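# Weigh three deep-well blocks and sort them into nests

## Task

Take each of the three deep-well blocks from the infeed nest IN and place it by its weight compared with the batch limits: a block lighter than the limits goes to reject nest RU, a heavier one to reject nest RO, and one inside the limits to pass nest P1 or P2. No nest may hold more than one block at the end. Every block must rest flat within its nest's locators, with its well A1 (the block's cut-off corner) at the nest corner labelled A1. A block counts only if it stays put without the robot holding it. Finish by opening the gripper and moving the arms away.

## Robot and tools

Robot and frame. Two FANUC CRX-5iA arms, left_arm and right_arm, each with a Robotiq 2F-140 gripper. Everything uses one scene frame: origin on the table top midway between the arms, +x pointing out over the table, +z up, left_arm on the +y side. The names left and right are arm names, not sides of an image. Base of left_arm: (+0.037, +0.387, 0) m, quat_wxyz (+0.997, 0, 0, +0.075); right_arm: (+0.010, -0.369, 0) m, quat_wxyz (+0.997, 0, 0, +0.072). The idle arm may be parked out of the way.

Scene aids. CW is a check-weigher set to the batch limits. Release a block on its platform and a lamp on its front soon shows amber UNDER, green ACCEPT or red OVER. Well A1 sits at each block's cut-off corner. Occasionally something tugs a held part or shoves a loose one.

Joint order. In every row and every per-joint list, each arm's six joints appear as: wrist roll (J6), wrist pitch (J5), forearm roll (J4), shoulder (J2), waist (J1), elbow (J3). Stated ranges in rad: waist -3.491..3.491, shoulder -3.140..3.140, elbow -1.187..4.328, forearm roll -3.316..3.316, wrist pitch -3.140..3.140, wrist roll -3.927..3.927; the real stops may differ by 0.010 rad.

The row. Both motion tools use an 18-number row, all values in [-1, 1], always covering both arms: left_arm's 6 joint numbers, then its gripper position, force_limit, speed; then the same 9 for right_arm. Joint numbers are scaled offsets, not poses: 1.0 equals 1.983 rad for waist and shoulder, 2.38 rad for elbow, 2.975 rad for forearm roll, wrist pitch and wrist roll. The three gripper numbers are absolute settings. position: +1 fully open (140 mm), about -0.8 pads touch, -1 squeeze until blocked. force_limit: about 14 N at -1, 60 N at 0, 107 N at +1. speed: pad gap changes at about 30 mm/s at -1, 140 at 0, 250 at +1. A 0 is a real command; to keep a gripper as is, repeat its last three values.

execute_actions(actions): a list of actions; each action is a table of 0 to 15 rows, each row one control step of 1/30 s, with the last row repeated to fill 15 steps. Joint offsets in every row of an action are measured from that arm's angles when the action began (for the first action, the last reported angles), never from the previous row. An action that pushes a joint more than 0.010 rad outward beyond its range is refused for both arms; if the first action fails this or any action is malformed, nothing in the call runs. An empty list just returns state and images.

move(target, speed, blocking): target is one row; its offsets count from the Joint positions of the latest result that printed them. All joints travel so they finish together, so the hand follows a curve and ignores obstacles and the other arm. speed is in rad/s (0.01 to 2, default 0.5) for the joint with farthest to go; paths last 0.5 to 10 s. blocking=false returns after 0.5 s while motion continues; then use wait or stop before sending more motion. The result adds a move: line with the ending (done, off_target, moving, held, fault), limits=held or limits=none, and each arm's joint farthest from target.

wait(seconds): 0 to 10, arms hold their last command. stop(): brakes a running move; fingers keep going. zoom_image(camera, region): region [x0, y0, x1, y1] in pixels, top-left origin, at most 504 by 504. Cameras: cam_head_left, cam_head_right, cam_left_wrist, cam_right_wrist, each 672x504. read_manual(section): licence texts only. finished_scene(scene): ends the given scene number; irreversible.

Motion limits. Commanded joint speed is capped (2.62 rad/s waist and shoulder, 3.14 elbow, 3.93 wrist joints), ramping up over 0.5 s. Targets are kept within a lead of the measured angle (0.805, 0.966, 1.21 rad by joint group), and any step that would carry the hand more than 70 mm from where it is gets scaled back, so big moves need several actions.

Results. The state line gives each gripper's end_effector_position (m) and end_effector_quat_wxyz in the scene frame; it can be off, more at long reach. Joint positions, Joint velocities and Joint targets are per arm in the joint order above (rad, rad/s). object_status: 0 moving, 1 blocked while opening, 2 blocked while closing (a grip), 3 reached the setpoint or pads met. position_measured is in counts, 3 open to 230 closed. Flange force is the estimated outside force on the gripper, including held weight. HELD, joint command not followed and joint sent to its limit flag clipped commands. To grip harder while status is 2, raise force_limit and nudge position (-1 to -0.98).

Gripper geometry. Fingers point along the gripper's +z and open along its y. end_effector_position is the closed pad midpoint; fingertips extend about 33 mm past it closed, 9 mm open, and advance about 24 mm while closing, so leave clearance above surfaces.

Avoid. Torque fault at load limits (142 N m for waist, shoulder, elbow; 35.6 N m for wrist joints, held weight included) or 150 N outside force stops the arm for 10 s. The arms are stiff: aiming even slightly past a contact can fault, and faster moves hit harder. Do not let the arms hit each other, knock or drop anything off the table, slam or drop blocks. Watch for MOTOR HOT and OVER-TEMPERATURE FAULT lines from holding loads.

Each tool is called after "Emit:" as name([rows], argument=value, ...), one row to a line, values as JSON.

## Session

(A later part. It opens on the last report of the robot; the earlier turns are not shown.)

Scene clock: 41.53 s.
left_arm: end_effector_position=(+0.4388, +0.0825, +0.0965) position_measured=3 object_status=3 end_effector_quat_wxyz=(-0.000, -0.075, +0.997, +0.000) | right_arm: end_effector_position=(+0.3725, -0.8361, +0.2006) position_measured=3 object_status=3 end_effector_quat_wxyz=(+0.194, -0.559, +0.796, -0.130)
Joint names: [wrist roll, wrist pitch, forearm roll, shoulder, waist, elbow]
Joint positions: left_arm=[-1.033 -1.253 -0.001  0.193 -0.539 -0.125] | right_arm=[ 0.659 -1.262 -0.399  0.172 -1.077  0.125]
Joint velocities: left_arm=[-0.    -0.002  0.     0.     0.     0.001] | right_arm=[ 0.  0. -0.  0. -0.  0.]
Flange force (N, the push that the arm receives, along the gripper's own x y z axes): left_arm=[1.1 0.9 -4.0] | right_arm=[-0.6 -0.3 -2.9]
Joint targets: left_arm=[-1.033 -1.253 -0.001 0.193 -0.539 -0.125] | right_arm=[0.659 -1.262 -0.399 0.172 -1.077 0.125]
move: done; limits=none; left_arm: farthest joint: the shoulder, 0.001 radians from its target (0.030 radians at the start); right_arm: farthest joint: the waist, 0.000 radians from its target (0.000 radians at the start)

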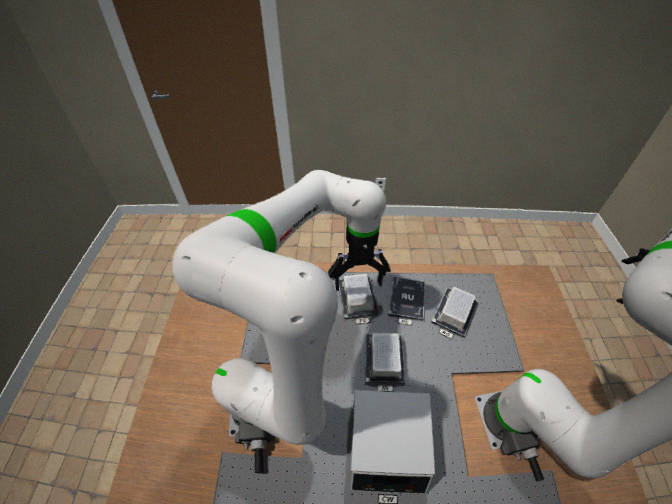

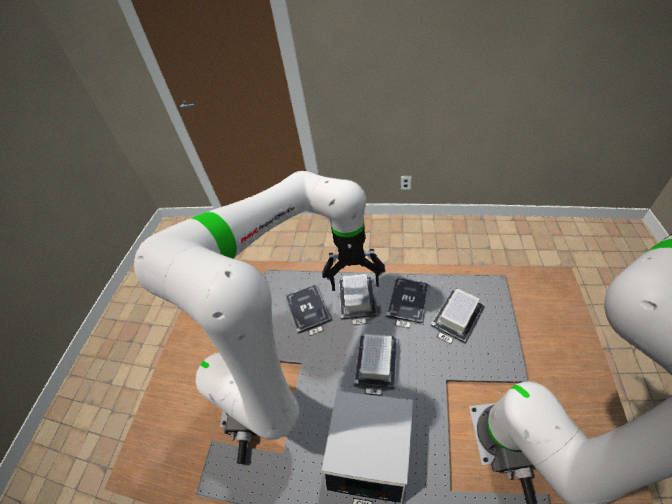

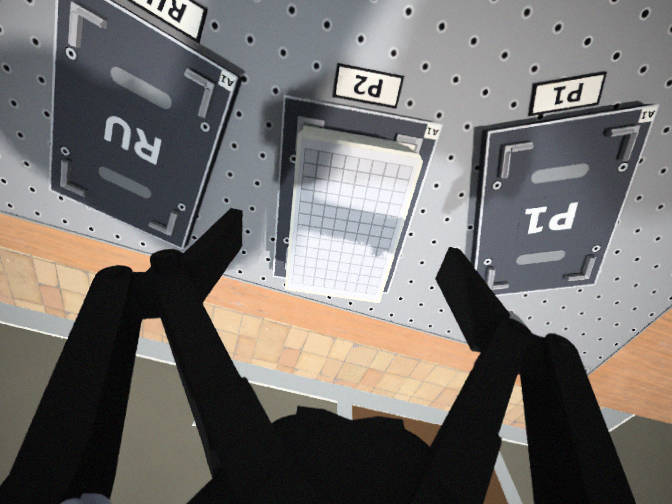

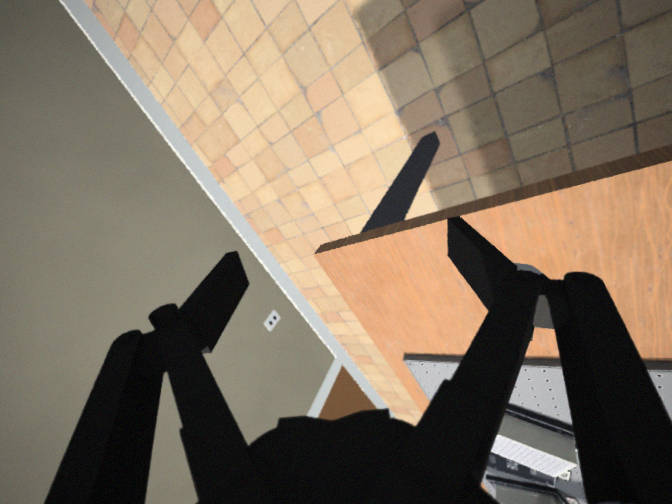

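Emit:
move(target=[0.0928,0.0075,0,-0.0991,-0.234,-0.092,1,0.3,0,0,0,0,0,0,0,1,0,0], speed=0.7)

Emit:
move(target=[0,0.034,0,0.0202,0,-0.0256,1,0.3,0,0,0,0,0,0,0,1,0,0], speed=0.25)

Emit:
move(target=[0,0,0,0,0,0,-1,0.3,-0.3,0,0,0,0,0,0,1,0,0])

Emit:
move(target=[0,-0.0953,0,-0.0635,0,0.0662,-1,0.3,-0.3,0,0,0,0,0,0,1,0,0], speed=0.35)

Emit:
move(target=[0.1983,0,0,-0.0106,-0.297,-0.0088,-1,0.3,-0.3,0,0,0,0,0,0,1,0,0], speed=0.6)

Scene clock: 43.20 s.
left_arm: end_effector_position=(+0.2053, -0.0023, +0.0949) position_measured=3 object_status=3 end_effector_quat_wxyz=(+0.000, +0.019, +1.000, +0.000) | right_arm: end_effector_position=(+0.3725, -0.8361, +0.2006) position_measured=3 object_status=3 end_effector_quat_wxyz=(+0.194, -0.559, +0.796, -0.130)
Joint names: [wrist roll, wrist pitch, forearm roll, shoulder, waist, elbow]
Joint positions: left_arm=[-0.757 -1.231 -0.001 -0.004 -1.003 -0.344] | right_arm=[ 0.659 -1.262 -0.399  0.172 -1.077  0.125]
Joint velocities: left_arm=[ 0.001  0.     0.002 -0.    -0.002 -0.001] | right_arm=[ 0.    -0.     0.     0.001  0.001  0.   ]
Flange force (N, the push that the arm receives, along the gripper's own x y z axes): left_arm=[0.8 2.3 -3.2] | right_arm=[-1.0 -0.3 -2.6]
Joint targets: left_arm=[-0.757 -1.231 -0.001 -0.004 -1.003 -0.344] | right_arm=[0.659 -1.262 -0.399 0.172 -1.077 0.125]
move: done; limits=none; left_arm: farthest joint: the waist, 0.000 radians from its target (0.464 radians at the start); right_arm: farthest joint: the waist, 0.000 radians from its target (0.000 radians at the start)

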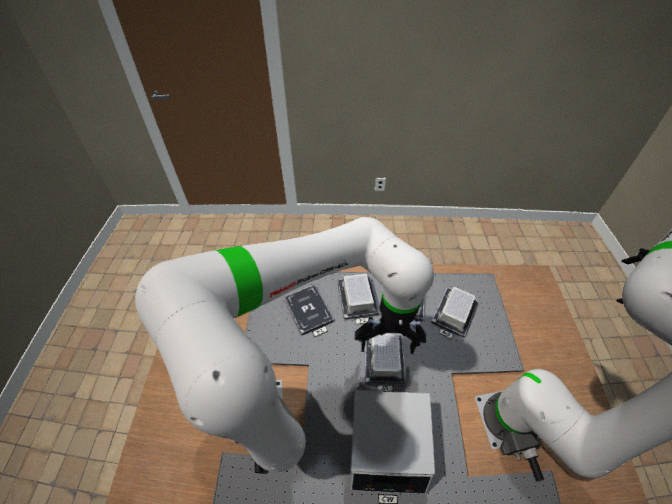

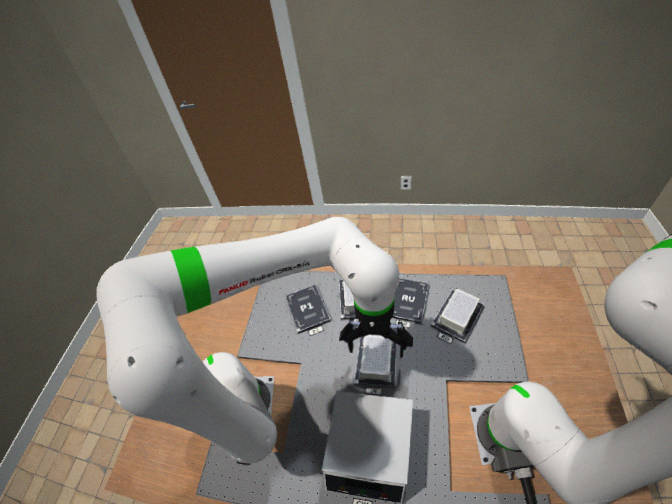

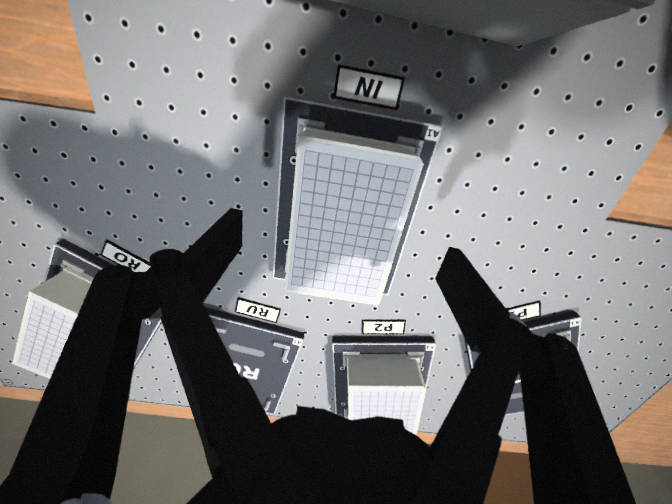

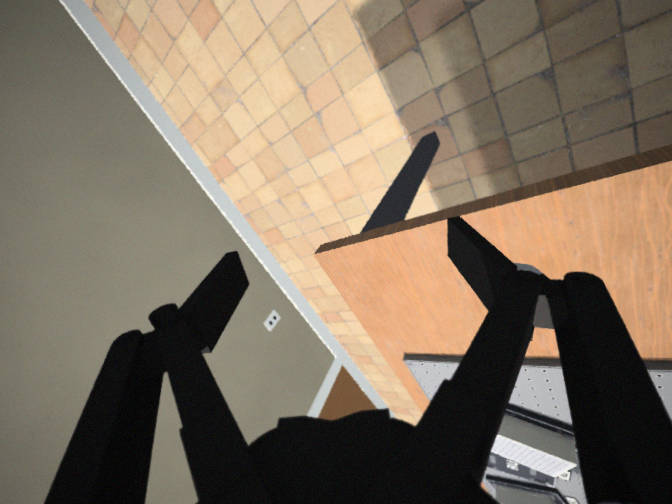

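Scene clock: 44.10 s.
left_arm: end_effector_position=(+0.2053, -0.0022, +0.0546) position_measured=3 object_status=3 end_effector_quat_wxyz=(+0.000, +0.019, +1.000, +0.000) | right_arm: end_effector_position=(+0.3725, -0.8361, +0.2006) position_measured=3 object_status=3 end_effector_quat_wxyz=(+0.194, -0.559, +0.796, -0.130)
Joint names: [wrist roll, wrist pitch, forearm roll, shoulder, waist, elbow]
Joint positions: left_arm=[-0.757 -1.13  -0.001  0.036 -1.003 -0.405] | right_arm=[ 0.659 -1.262 -0.399  0.172 -1.077  0.125]
Joint velocities: left_arm=[ 0.     0.001 -0.     0.001  0.    -0.001] | right_arm=[-0. -0.  0.  0.  0.  0.]
Flange force (N, the push that the arm receives, along the gripper's own x y z axes): left_arm=[1.2 1.0 -3.1] | right_arm=[0.9 -1.2 -3.6]
Joint targets: left_arm=[-0.757 -1.130 -0.001 0.036 -1.003 -0.405] | right_arm=[0.659 -1.262 -0.399 0.172 -1.077 0.125]
move: done; limits=none; left_arm: farthest joint: the waist, 0.000 radians from its target (0.000 radians at the start); right_arm: farthest joint: the waist, 0.000 radians from its target (0.000 radians at the start)

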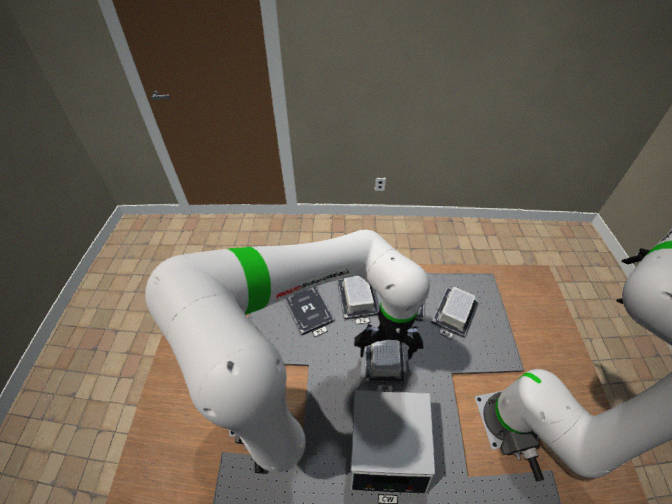

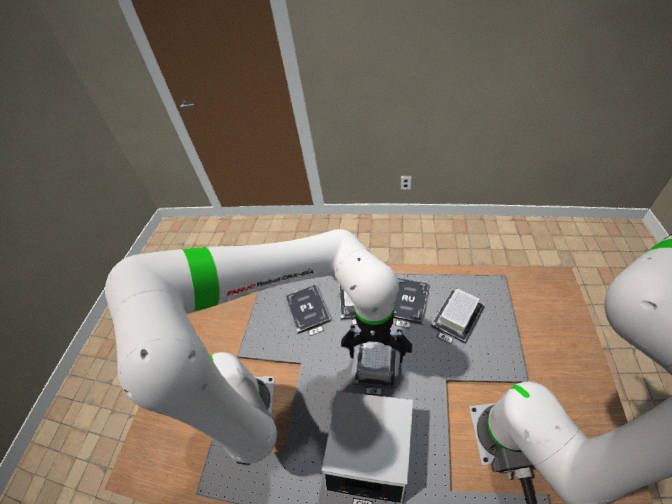

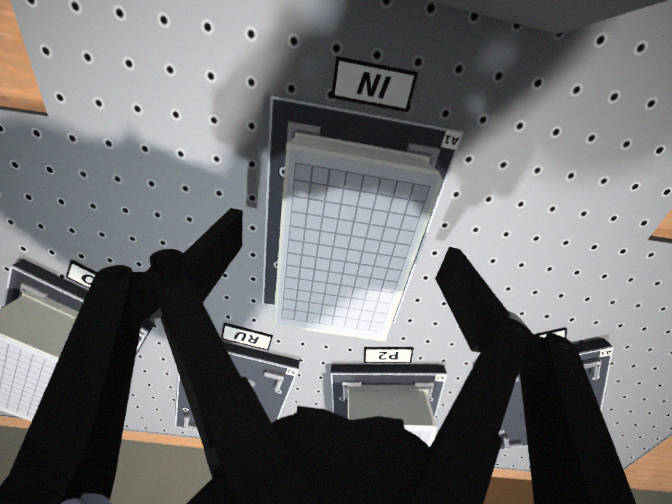

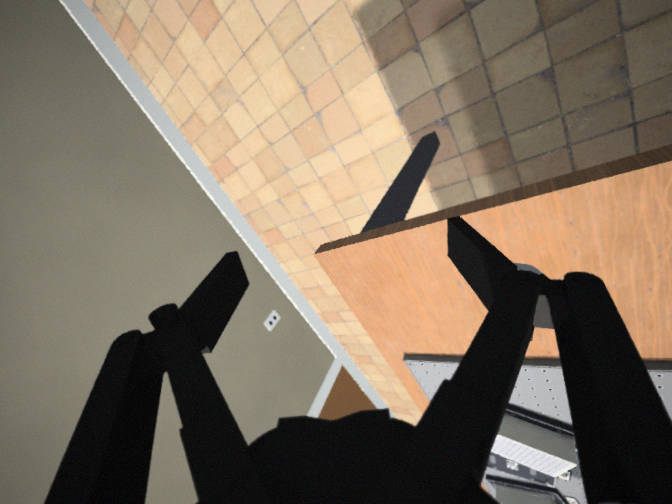

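Scene clock: 44.93 s.
left_arm: end_effector_position=(+0.2052, -0.0022, +0.0546) position_measured=108 object_status=2 end_effector_quat_wxyz=(+0.000, +0.019, +1.000, +0.000) | right_arm: end_effector_position=(+0.3725, -0.8361, +0.2006) position_measured=3 object_status=3 end_effector_quat_wxyz=(+0.194, -0.559, +0.796, -0.130)
Joint names: [wrist roll, wrist pitch, forearm roll, shoulder, waist, elbow]
Joint positions: left_arm=[-0.757 -1.13  -0.001  0.036 -1.003 -0.405] | right_arm=[ 0.659 -1.262 -0.399  0.172 -1.077  0.125]
Joint velocities: left_arm=[ 0.  0.  0. -0. -0.  0.] | right_arm=[-0.     0.001 -0.001  0.     0.    -0.001]
Flange force (N, the push that the arm receives, along the gripper's own x y z axes): left_arm=[2.4 18.2 -52.5] | right_arm=[-0.2 -2.8 -1.7]
Joint targets: left_arm=[-0.757 -1.130 -0.001 0.036 -1.003 -0.405] | right_arm=[0.659 -1.262 -0.399 0.172 -1.077 0.125]
move: done; limits=none; left_arm: farthest joint: the waist, 0.000 radians from its target (0.000 radians at the start); right_arm: farthest joint: the waist, 0.000 radians from its target (0.000 radians at the start)

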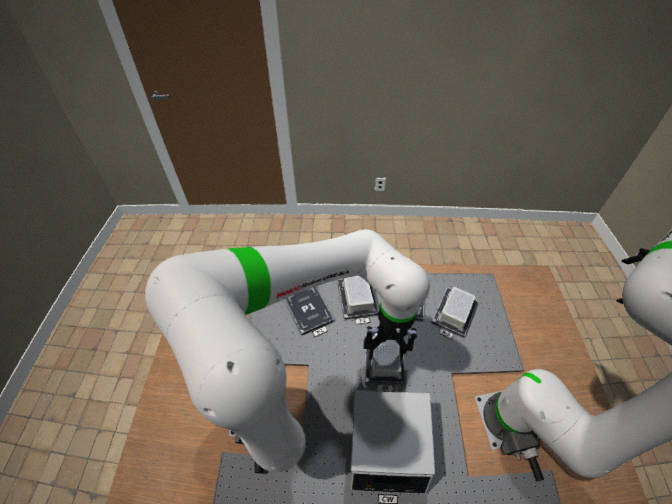

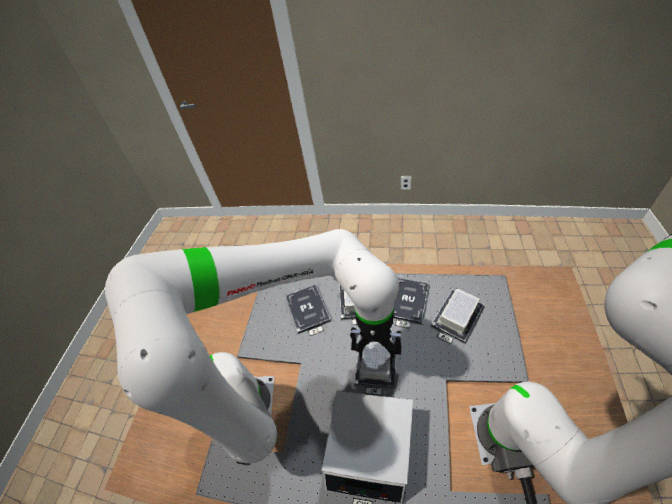

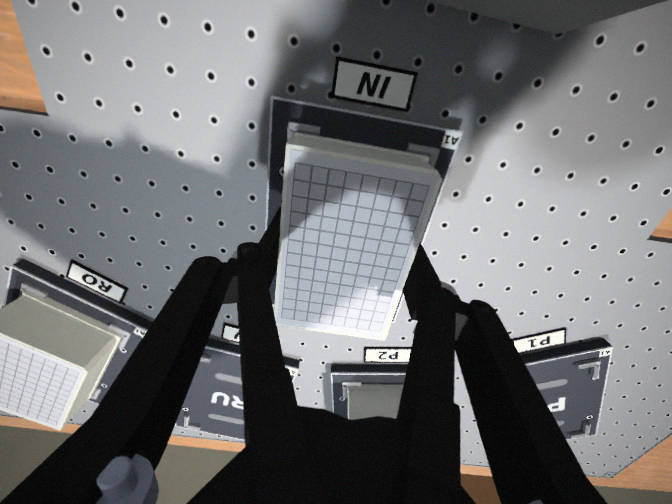

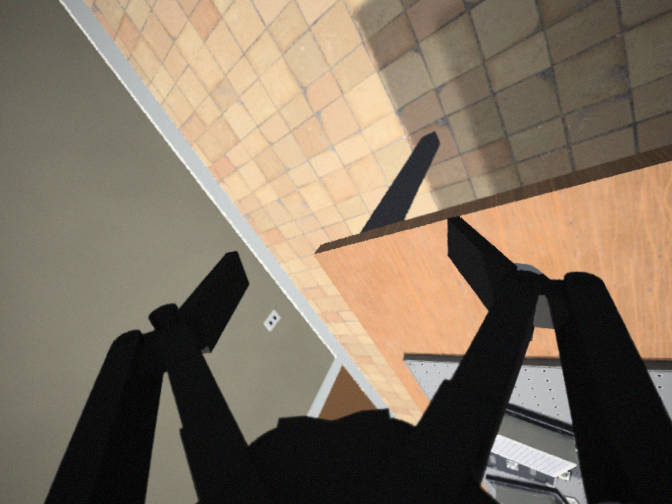

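Scene clock: 46.27 s.
left_arm: end_effector_position=(+0.1949, +0.0097, +0.1692) position_measured=108 object_status=2 end_effector_quat_wxyz=(+0.000, +0.019, +1.000, +0.000) | right_arm: end_effector_position=(+0.3725, -0.8361, +0.2006) position_measured=3 object_status=3 end_effector_quat_wxyz=(+0.194, -0.559, +0.796, -0.130)
Joint names: [wrist roll, wrist pitch, forearm roll, shoulder, waist, elbow]
Joint positions: left_arm=[-0.757 -1.413 -0.001 -0.09  -1.003 -0.248] | right_arm=[ 0.659 -1.262 -0.399  0.172 -1.077  0.125]
Joint velocities: left_arm=[ 0.    -0.001  0.001 -0.001  0.     0.001] | right_arm=[ 0.    -0.    -0.    -0.    -0.     0.001]
Flange force (N, the push that the arm receives, along the gripper's own x y z axes): left_arm=[1.6 1.3 -1.0] | right_arm=[-1.5 -0.6 -2.3]
Joint targets: left_arm=[-0.757 -1.414 -0.001 -0.090 -1.003 -0.247] | right_arm=[0.659 -1.262 -0.399 0.172 -1.077 0.125]
move: done; limits=none; left_arm: farthest joint: the waist, 0.000 radians from its target (0.000 radians at the start); right_arm: farthest joint: the waist, 0.000 radians from its target (0.000 radians at the start)

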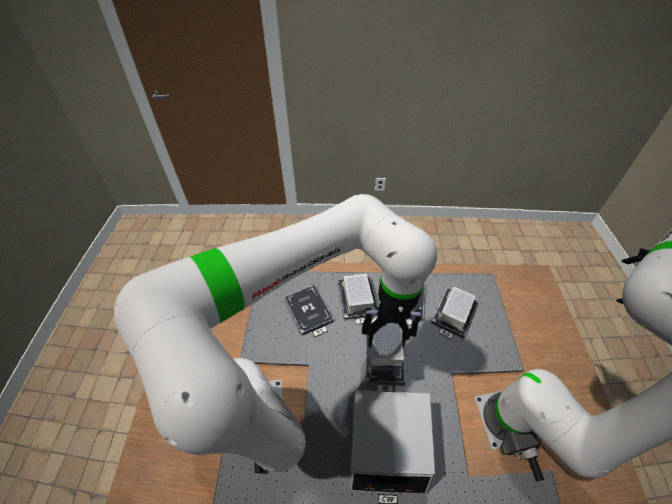

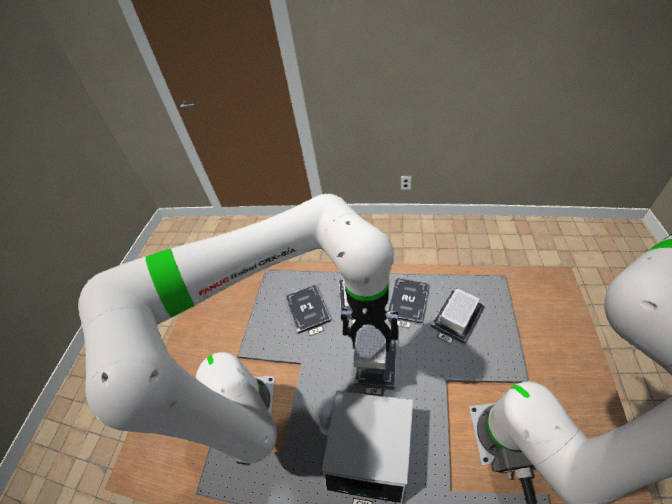

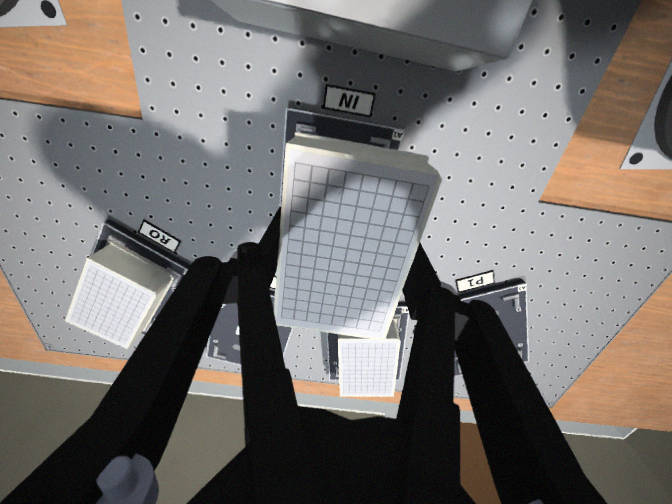

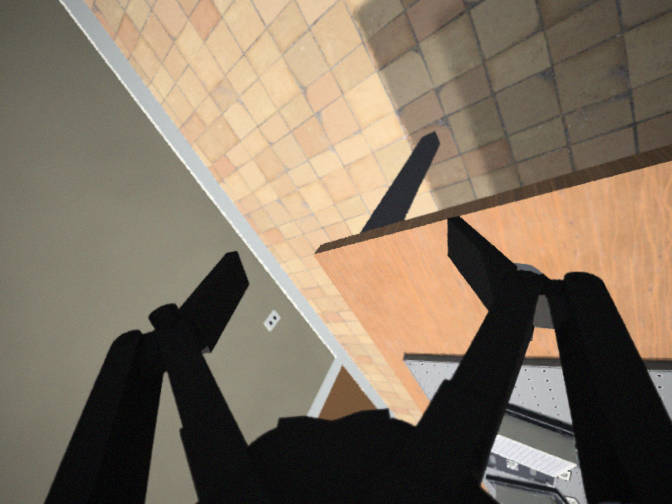

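Scene clock: 47.87 s.
left_arm: end_effector_position=(-0.0423, -0.0057, +0.1684) position_measured=108 object_status=2 end_effector_quat_wxyz=(+0.000, +0.019, +1.000, +0.000) | right_arm: end_effector_position=(+0.3725, -0.8361, +0.2006) position_measured=3 object_status=3 end_effector_quat_wxyz=(+0.194, -0.559, +0.796, -0.130)
Joint names: [wrist roll, wrist pitch, forearm roll, shoulder, waist, elbow]
Joint positions: left_arm=[-0.167 -1.414 -0.001 -0.111 -1.592 -0.268] | right_arm=[ 0.659 -1.262 -0.399  0.172 -1.077  0.125]
Joint velocities: left_arm=[ 0.001  0.    -0.002 -0.001 -0.001 -0.   ] | right_arm=[-0.     0.001  0.    -0.    -0.    -0.001]
Flange force (N, the push that the arm receives, along the gripper's own x y z axes): left_arm=[2.3 1.0 -2.1] | right_arm=[-3.7 2.7 -3.0]
Joint targets: left_arm=[-0.167 -1.413 -0.001 -0.111 -1.592 -0.268] | right_arm=[0.659 -1.262 -0.399 0.172 -1.077 0.125]
move: done; limits=none; left_arm: farthest joint: the wrist pitch, 0.001 radians from its target (0.000 radians at the start); right_arm: farthest joint: the waist, 0.000 radians from its target (0.000 radians at the start)

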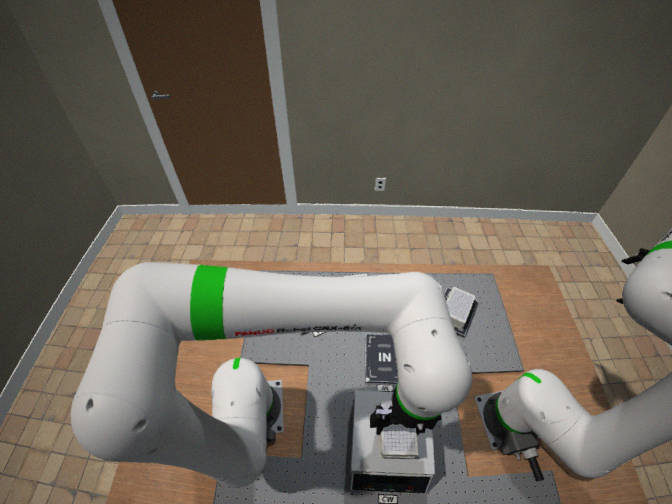

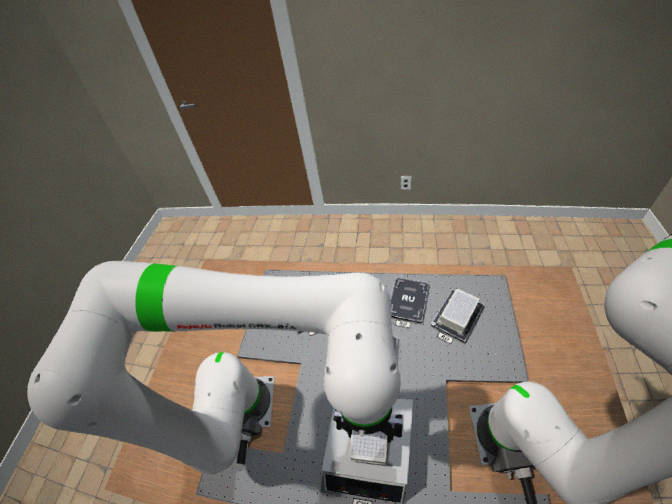

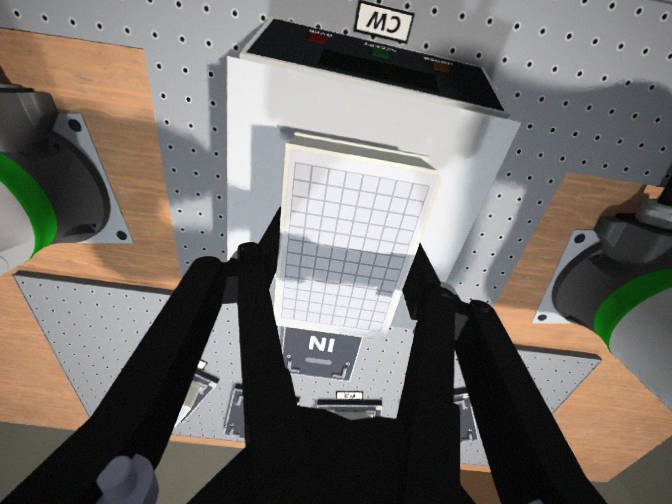

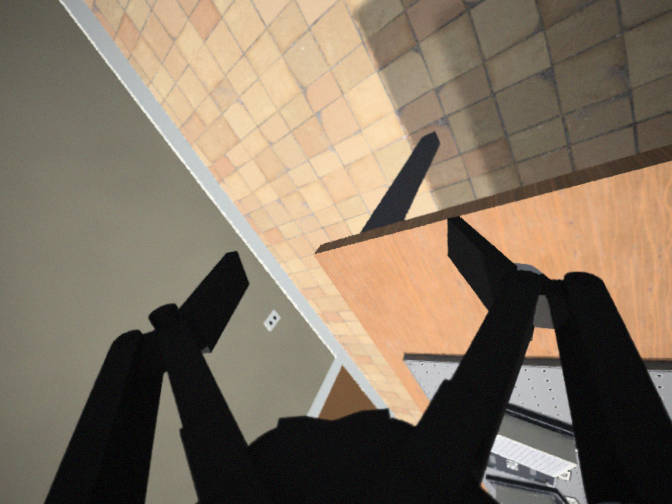

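Emit:
move(target=[0,0.0178,0,0,0,-0.0223,-1,0.3,-0.3,0,0,0,0,0,0,1,0,0], speed=0.08)

Emit:
move(target=[0,0,0,0,0,0,0.5,0.3,0,0,0,0,0,0,0,1,0,0])

Emit:
wait(seconds=2)

Scene clock: 49.10 s.
left_arm: end_effector_position=(-0.0429, -0.0015, +0.1460) position_measured=108 object_status=2 end_effector_quat_wxyz=(+0.000, +0.019, +1.000, +0.000) | right_arm: end_effector_position=(+0.3725, -0.8361, +0.2006) position_measured=3 object_status=3 end_effector_quat_wxyz=(+0.194, -0.559, +0.796, -0.130)
Joint names: [wrist roll, wrist pitch, forearm roll, shoulder, waist, elbow]
Joint positions: left_arm=[-0.167 -1.361 -0.001 -0.111 -1.592 -0.321] | right_arm=[ 0.659 -1.262 -0.399  0.172 -1.077  0.125]
Joint velocities: left_arm=[-0.     0.001 -0.     0.001  0.    -0.001] | right_arm=[-0.     0.001 -0.    -0.    -0.    -0.   ]
Flange force (N, the push that the arm receives, along the gripper's own x y z axes): left_arm=[1.1 1.1 -2.2] | right_arm=[-0.6 1.4 -3.4]
Joint targets: left_arm=[-0.167 -1.361 -0.001 -0.111 -1.592 -0.322] | right_arm=[0.659 -1.262 -0.399 0.172 -1.077 0.125]
move: done; limits=none; left_arm: farthest joint: the waist, 0.000 radians from its target (0.000 radians at the start); right_arm: farthest joint: the waist, 0.000 radians from its target (0.000 radians at the start)

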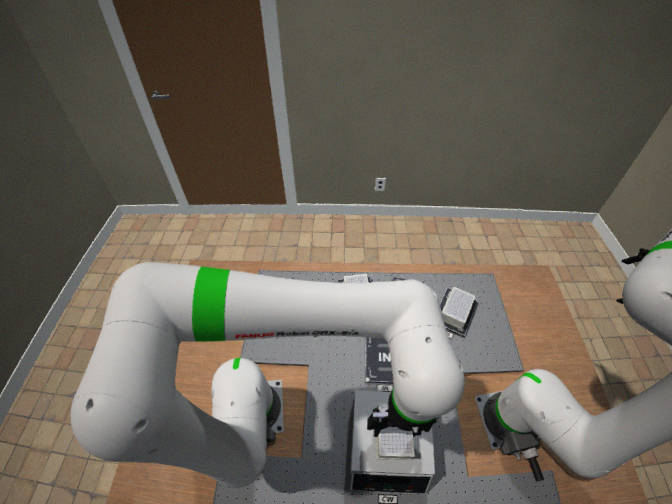

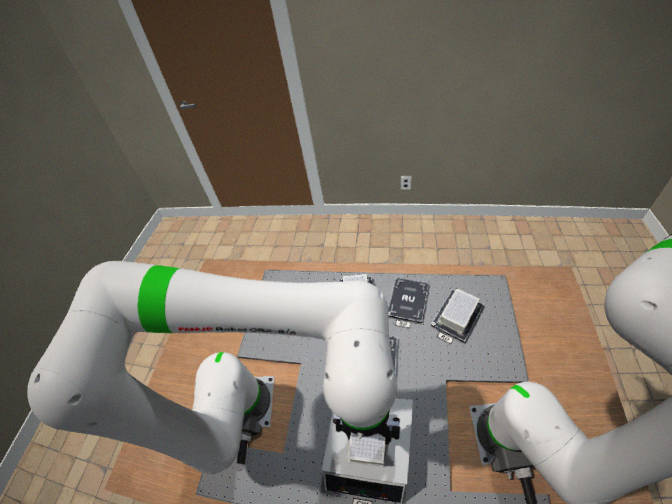

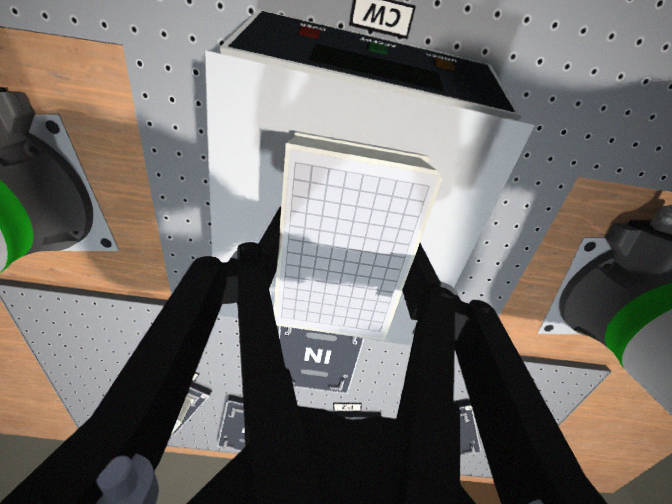

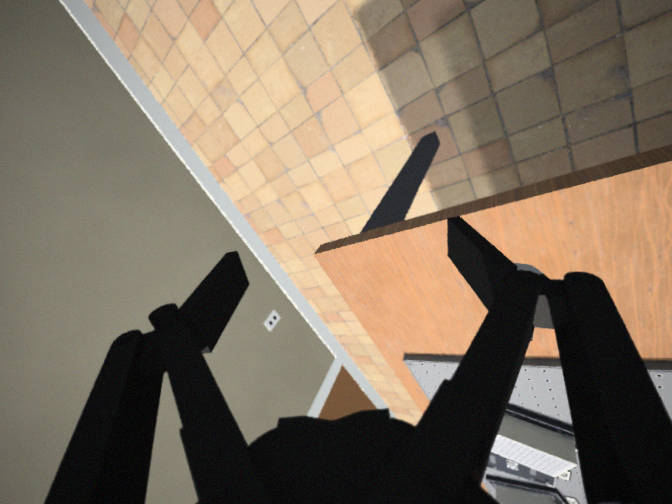

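Scene clock: 49.60 s.
left_arm: end_effector_position=(-0.0429, -0.0015, +0.1460) position_measured=66 object_status=3 end_effector_quat_wxyz=(+0.000, +0.019, +1.000, +0.000) | right_arm: end_effector_position=(+0.3725, -0.8361, +0.2006) position_measured=3 object_status=3 end_effector_quat_wxyz=(+0.194, -0.559, +0.796, -0.130)
Joint names: [wrist roll, wrist pitch, forearm roll, shoulder, waist, elbow]
Joint positions: left_arm=[-0.167 -1.361 -0.001 -0.111 -1.592 -0.321] | right_arm=[ 0.659 -1.262 -0.399  0.172 -1.077  0.125]
Joint velocities: left_arm=[ 0.     0.001  0.001 -0.001 -0.    -0.001] | right_arm=[ 0.     0.003 -0.    -0.    -0.    -0.   ]
Flange force (N, the push that the arm receives, along the gripper's own x y z axes): left_arm=[0.7 0.1 -2.6] | right_arm=[-1.8 -0.7 -1.7]
Joint targets: left_arm=[-0.167 -1.361 -0.001 -0.111 -1.592 -0.321] | right_arm=[0.659 -1.262 -0.399 0.172 -1.077 0.125]
move: done; limits=none; left_arm: farthest joint: the waist, 0.000 radians from its target (0.000 radians at the start); right_arm: farthest joint: the waist, 0.000 radians from its target (0.000 radians at the start)

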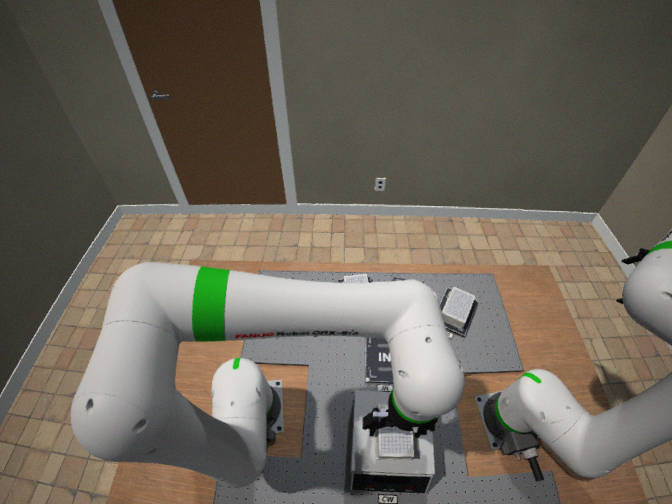

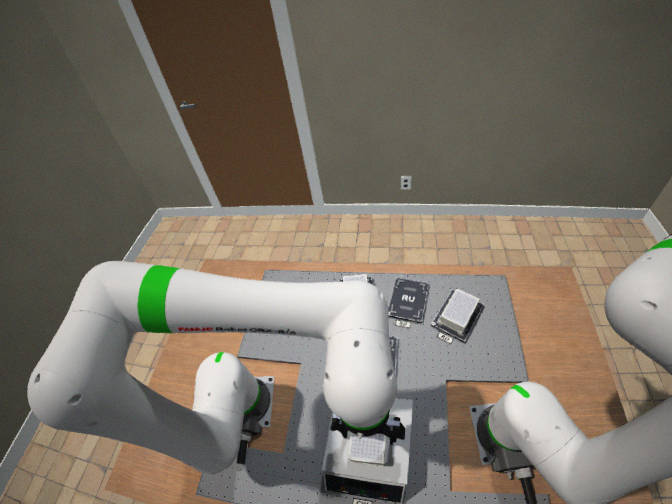

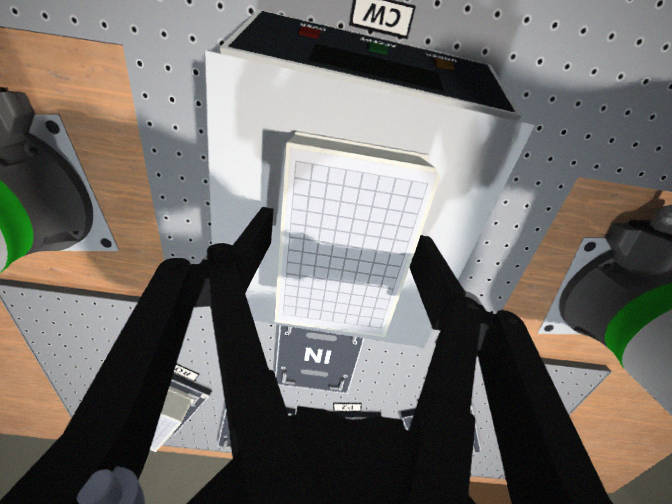

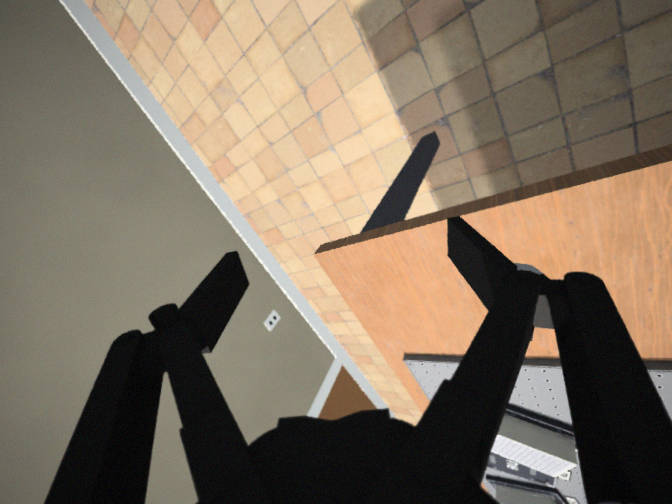

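Scene clock: 51.60 s.
left_arm: end_effector_position=(-0.0429, -0.0015, +0.1460) position_measured=66 object_status=3 end_effector_quat_wxyz=(+0.000, +0.019, +1.000, +0.000) | right_arm: end_effector_position=(+0.3725, -0.8361, +0.2006) position_measured=3 object_status=3 end_effector_quat_wxyz=(+0.194, -0.559, +0.796, -0.130)
Joint names: [wrist roll, wrist pitch, forearm roll, shoulder, waist, elbow]
Joint positions: left_arm=[-0.167 -1.361 -0.001 -0.111 -1.592 -0.321] | right_arm=[ 0.659 -1.262 -0.399  0.172 -1.077  0.125]
Joint velocities: left_arm=[-0.     0.001  0.001  0.002 -0.     0.   ] | right_arm=[ 0.    -0.001 -0.001 -0.    -0.    -0.   ]
Flange force (N, the push that the arm receives, along the gripper's own x y z axes): left_arm=[2.0 1.1 -3.6] | right_arm=[-1.0 0.0 -2.7]
Joint targets: left_arm=[-0.167 -1.361 -0.001 -0.111 -1.592 -0.321] | right_arm=[0.659 -1.262 -0.399 0.172 -1.077 0.125]
wait: 2.00 s; at rest by 0.17 s

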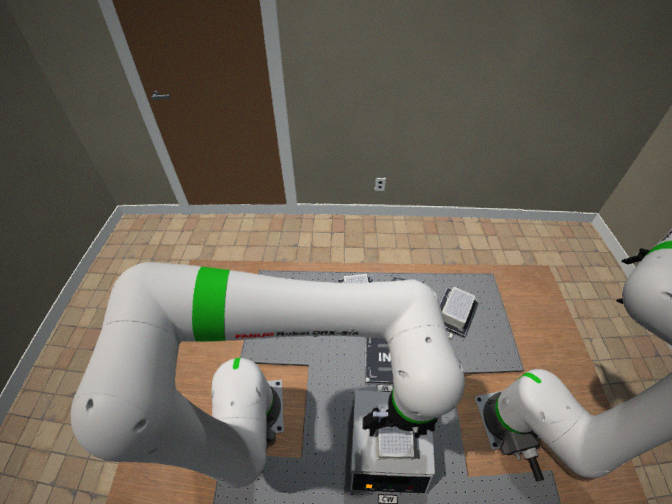

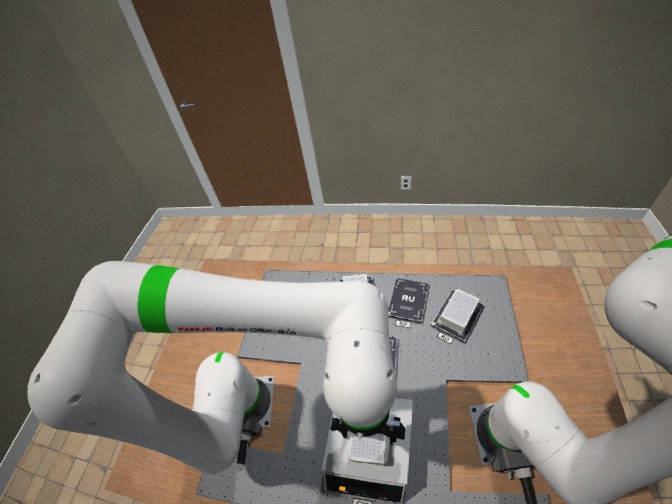

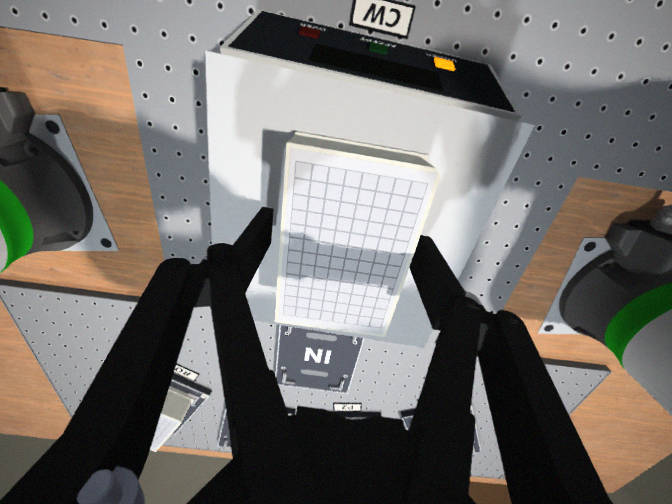

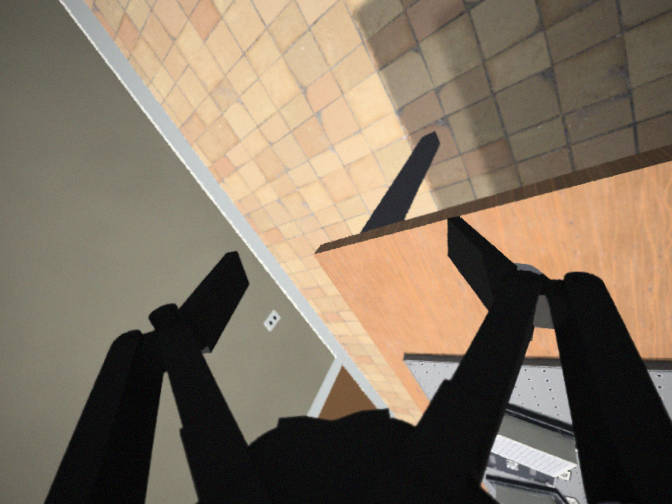

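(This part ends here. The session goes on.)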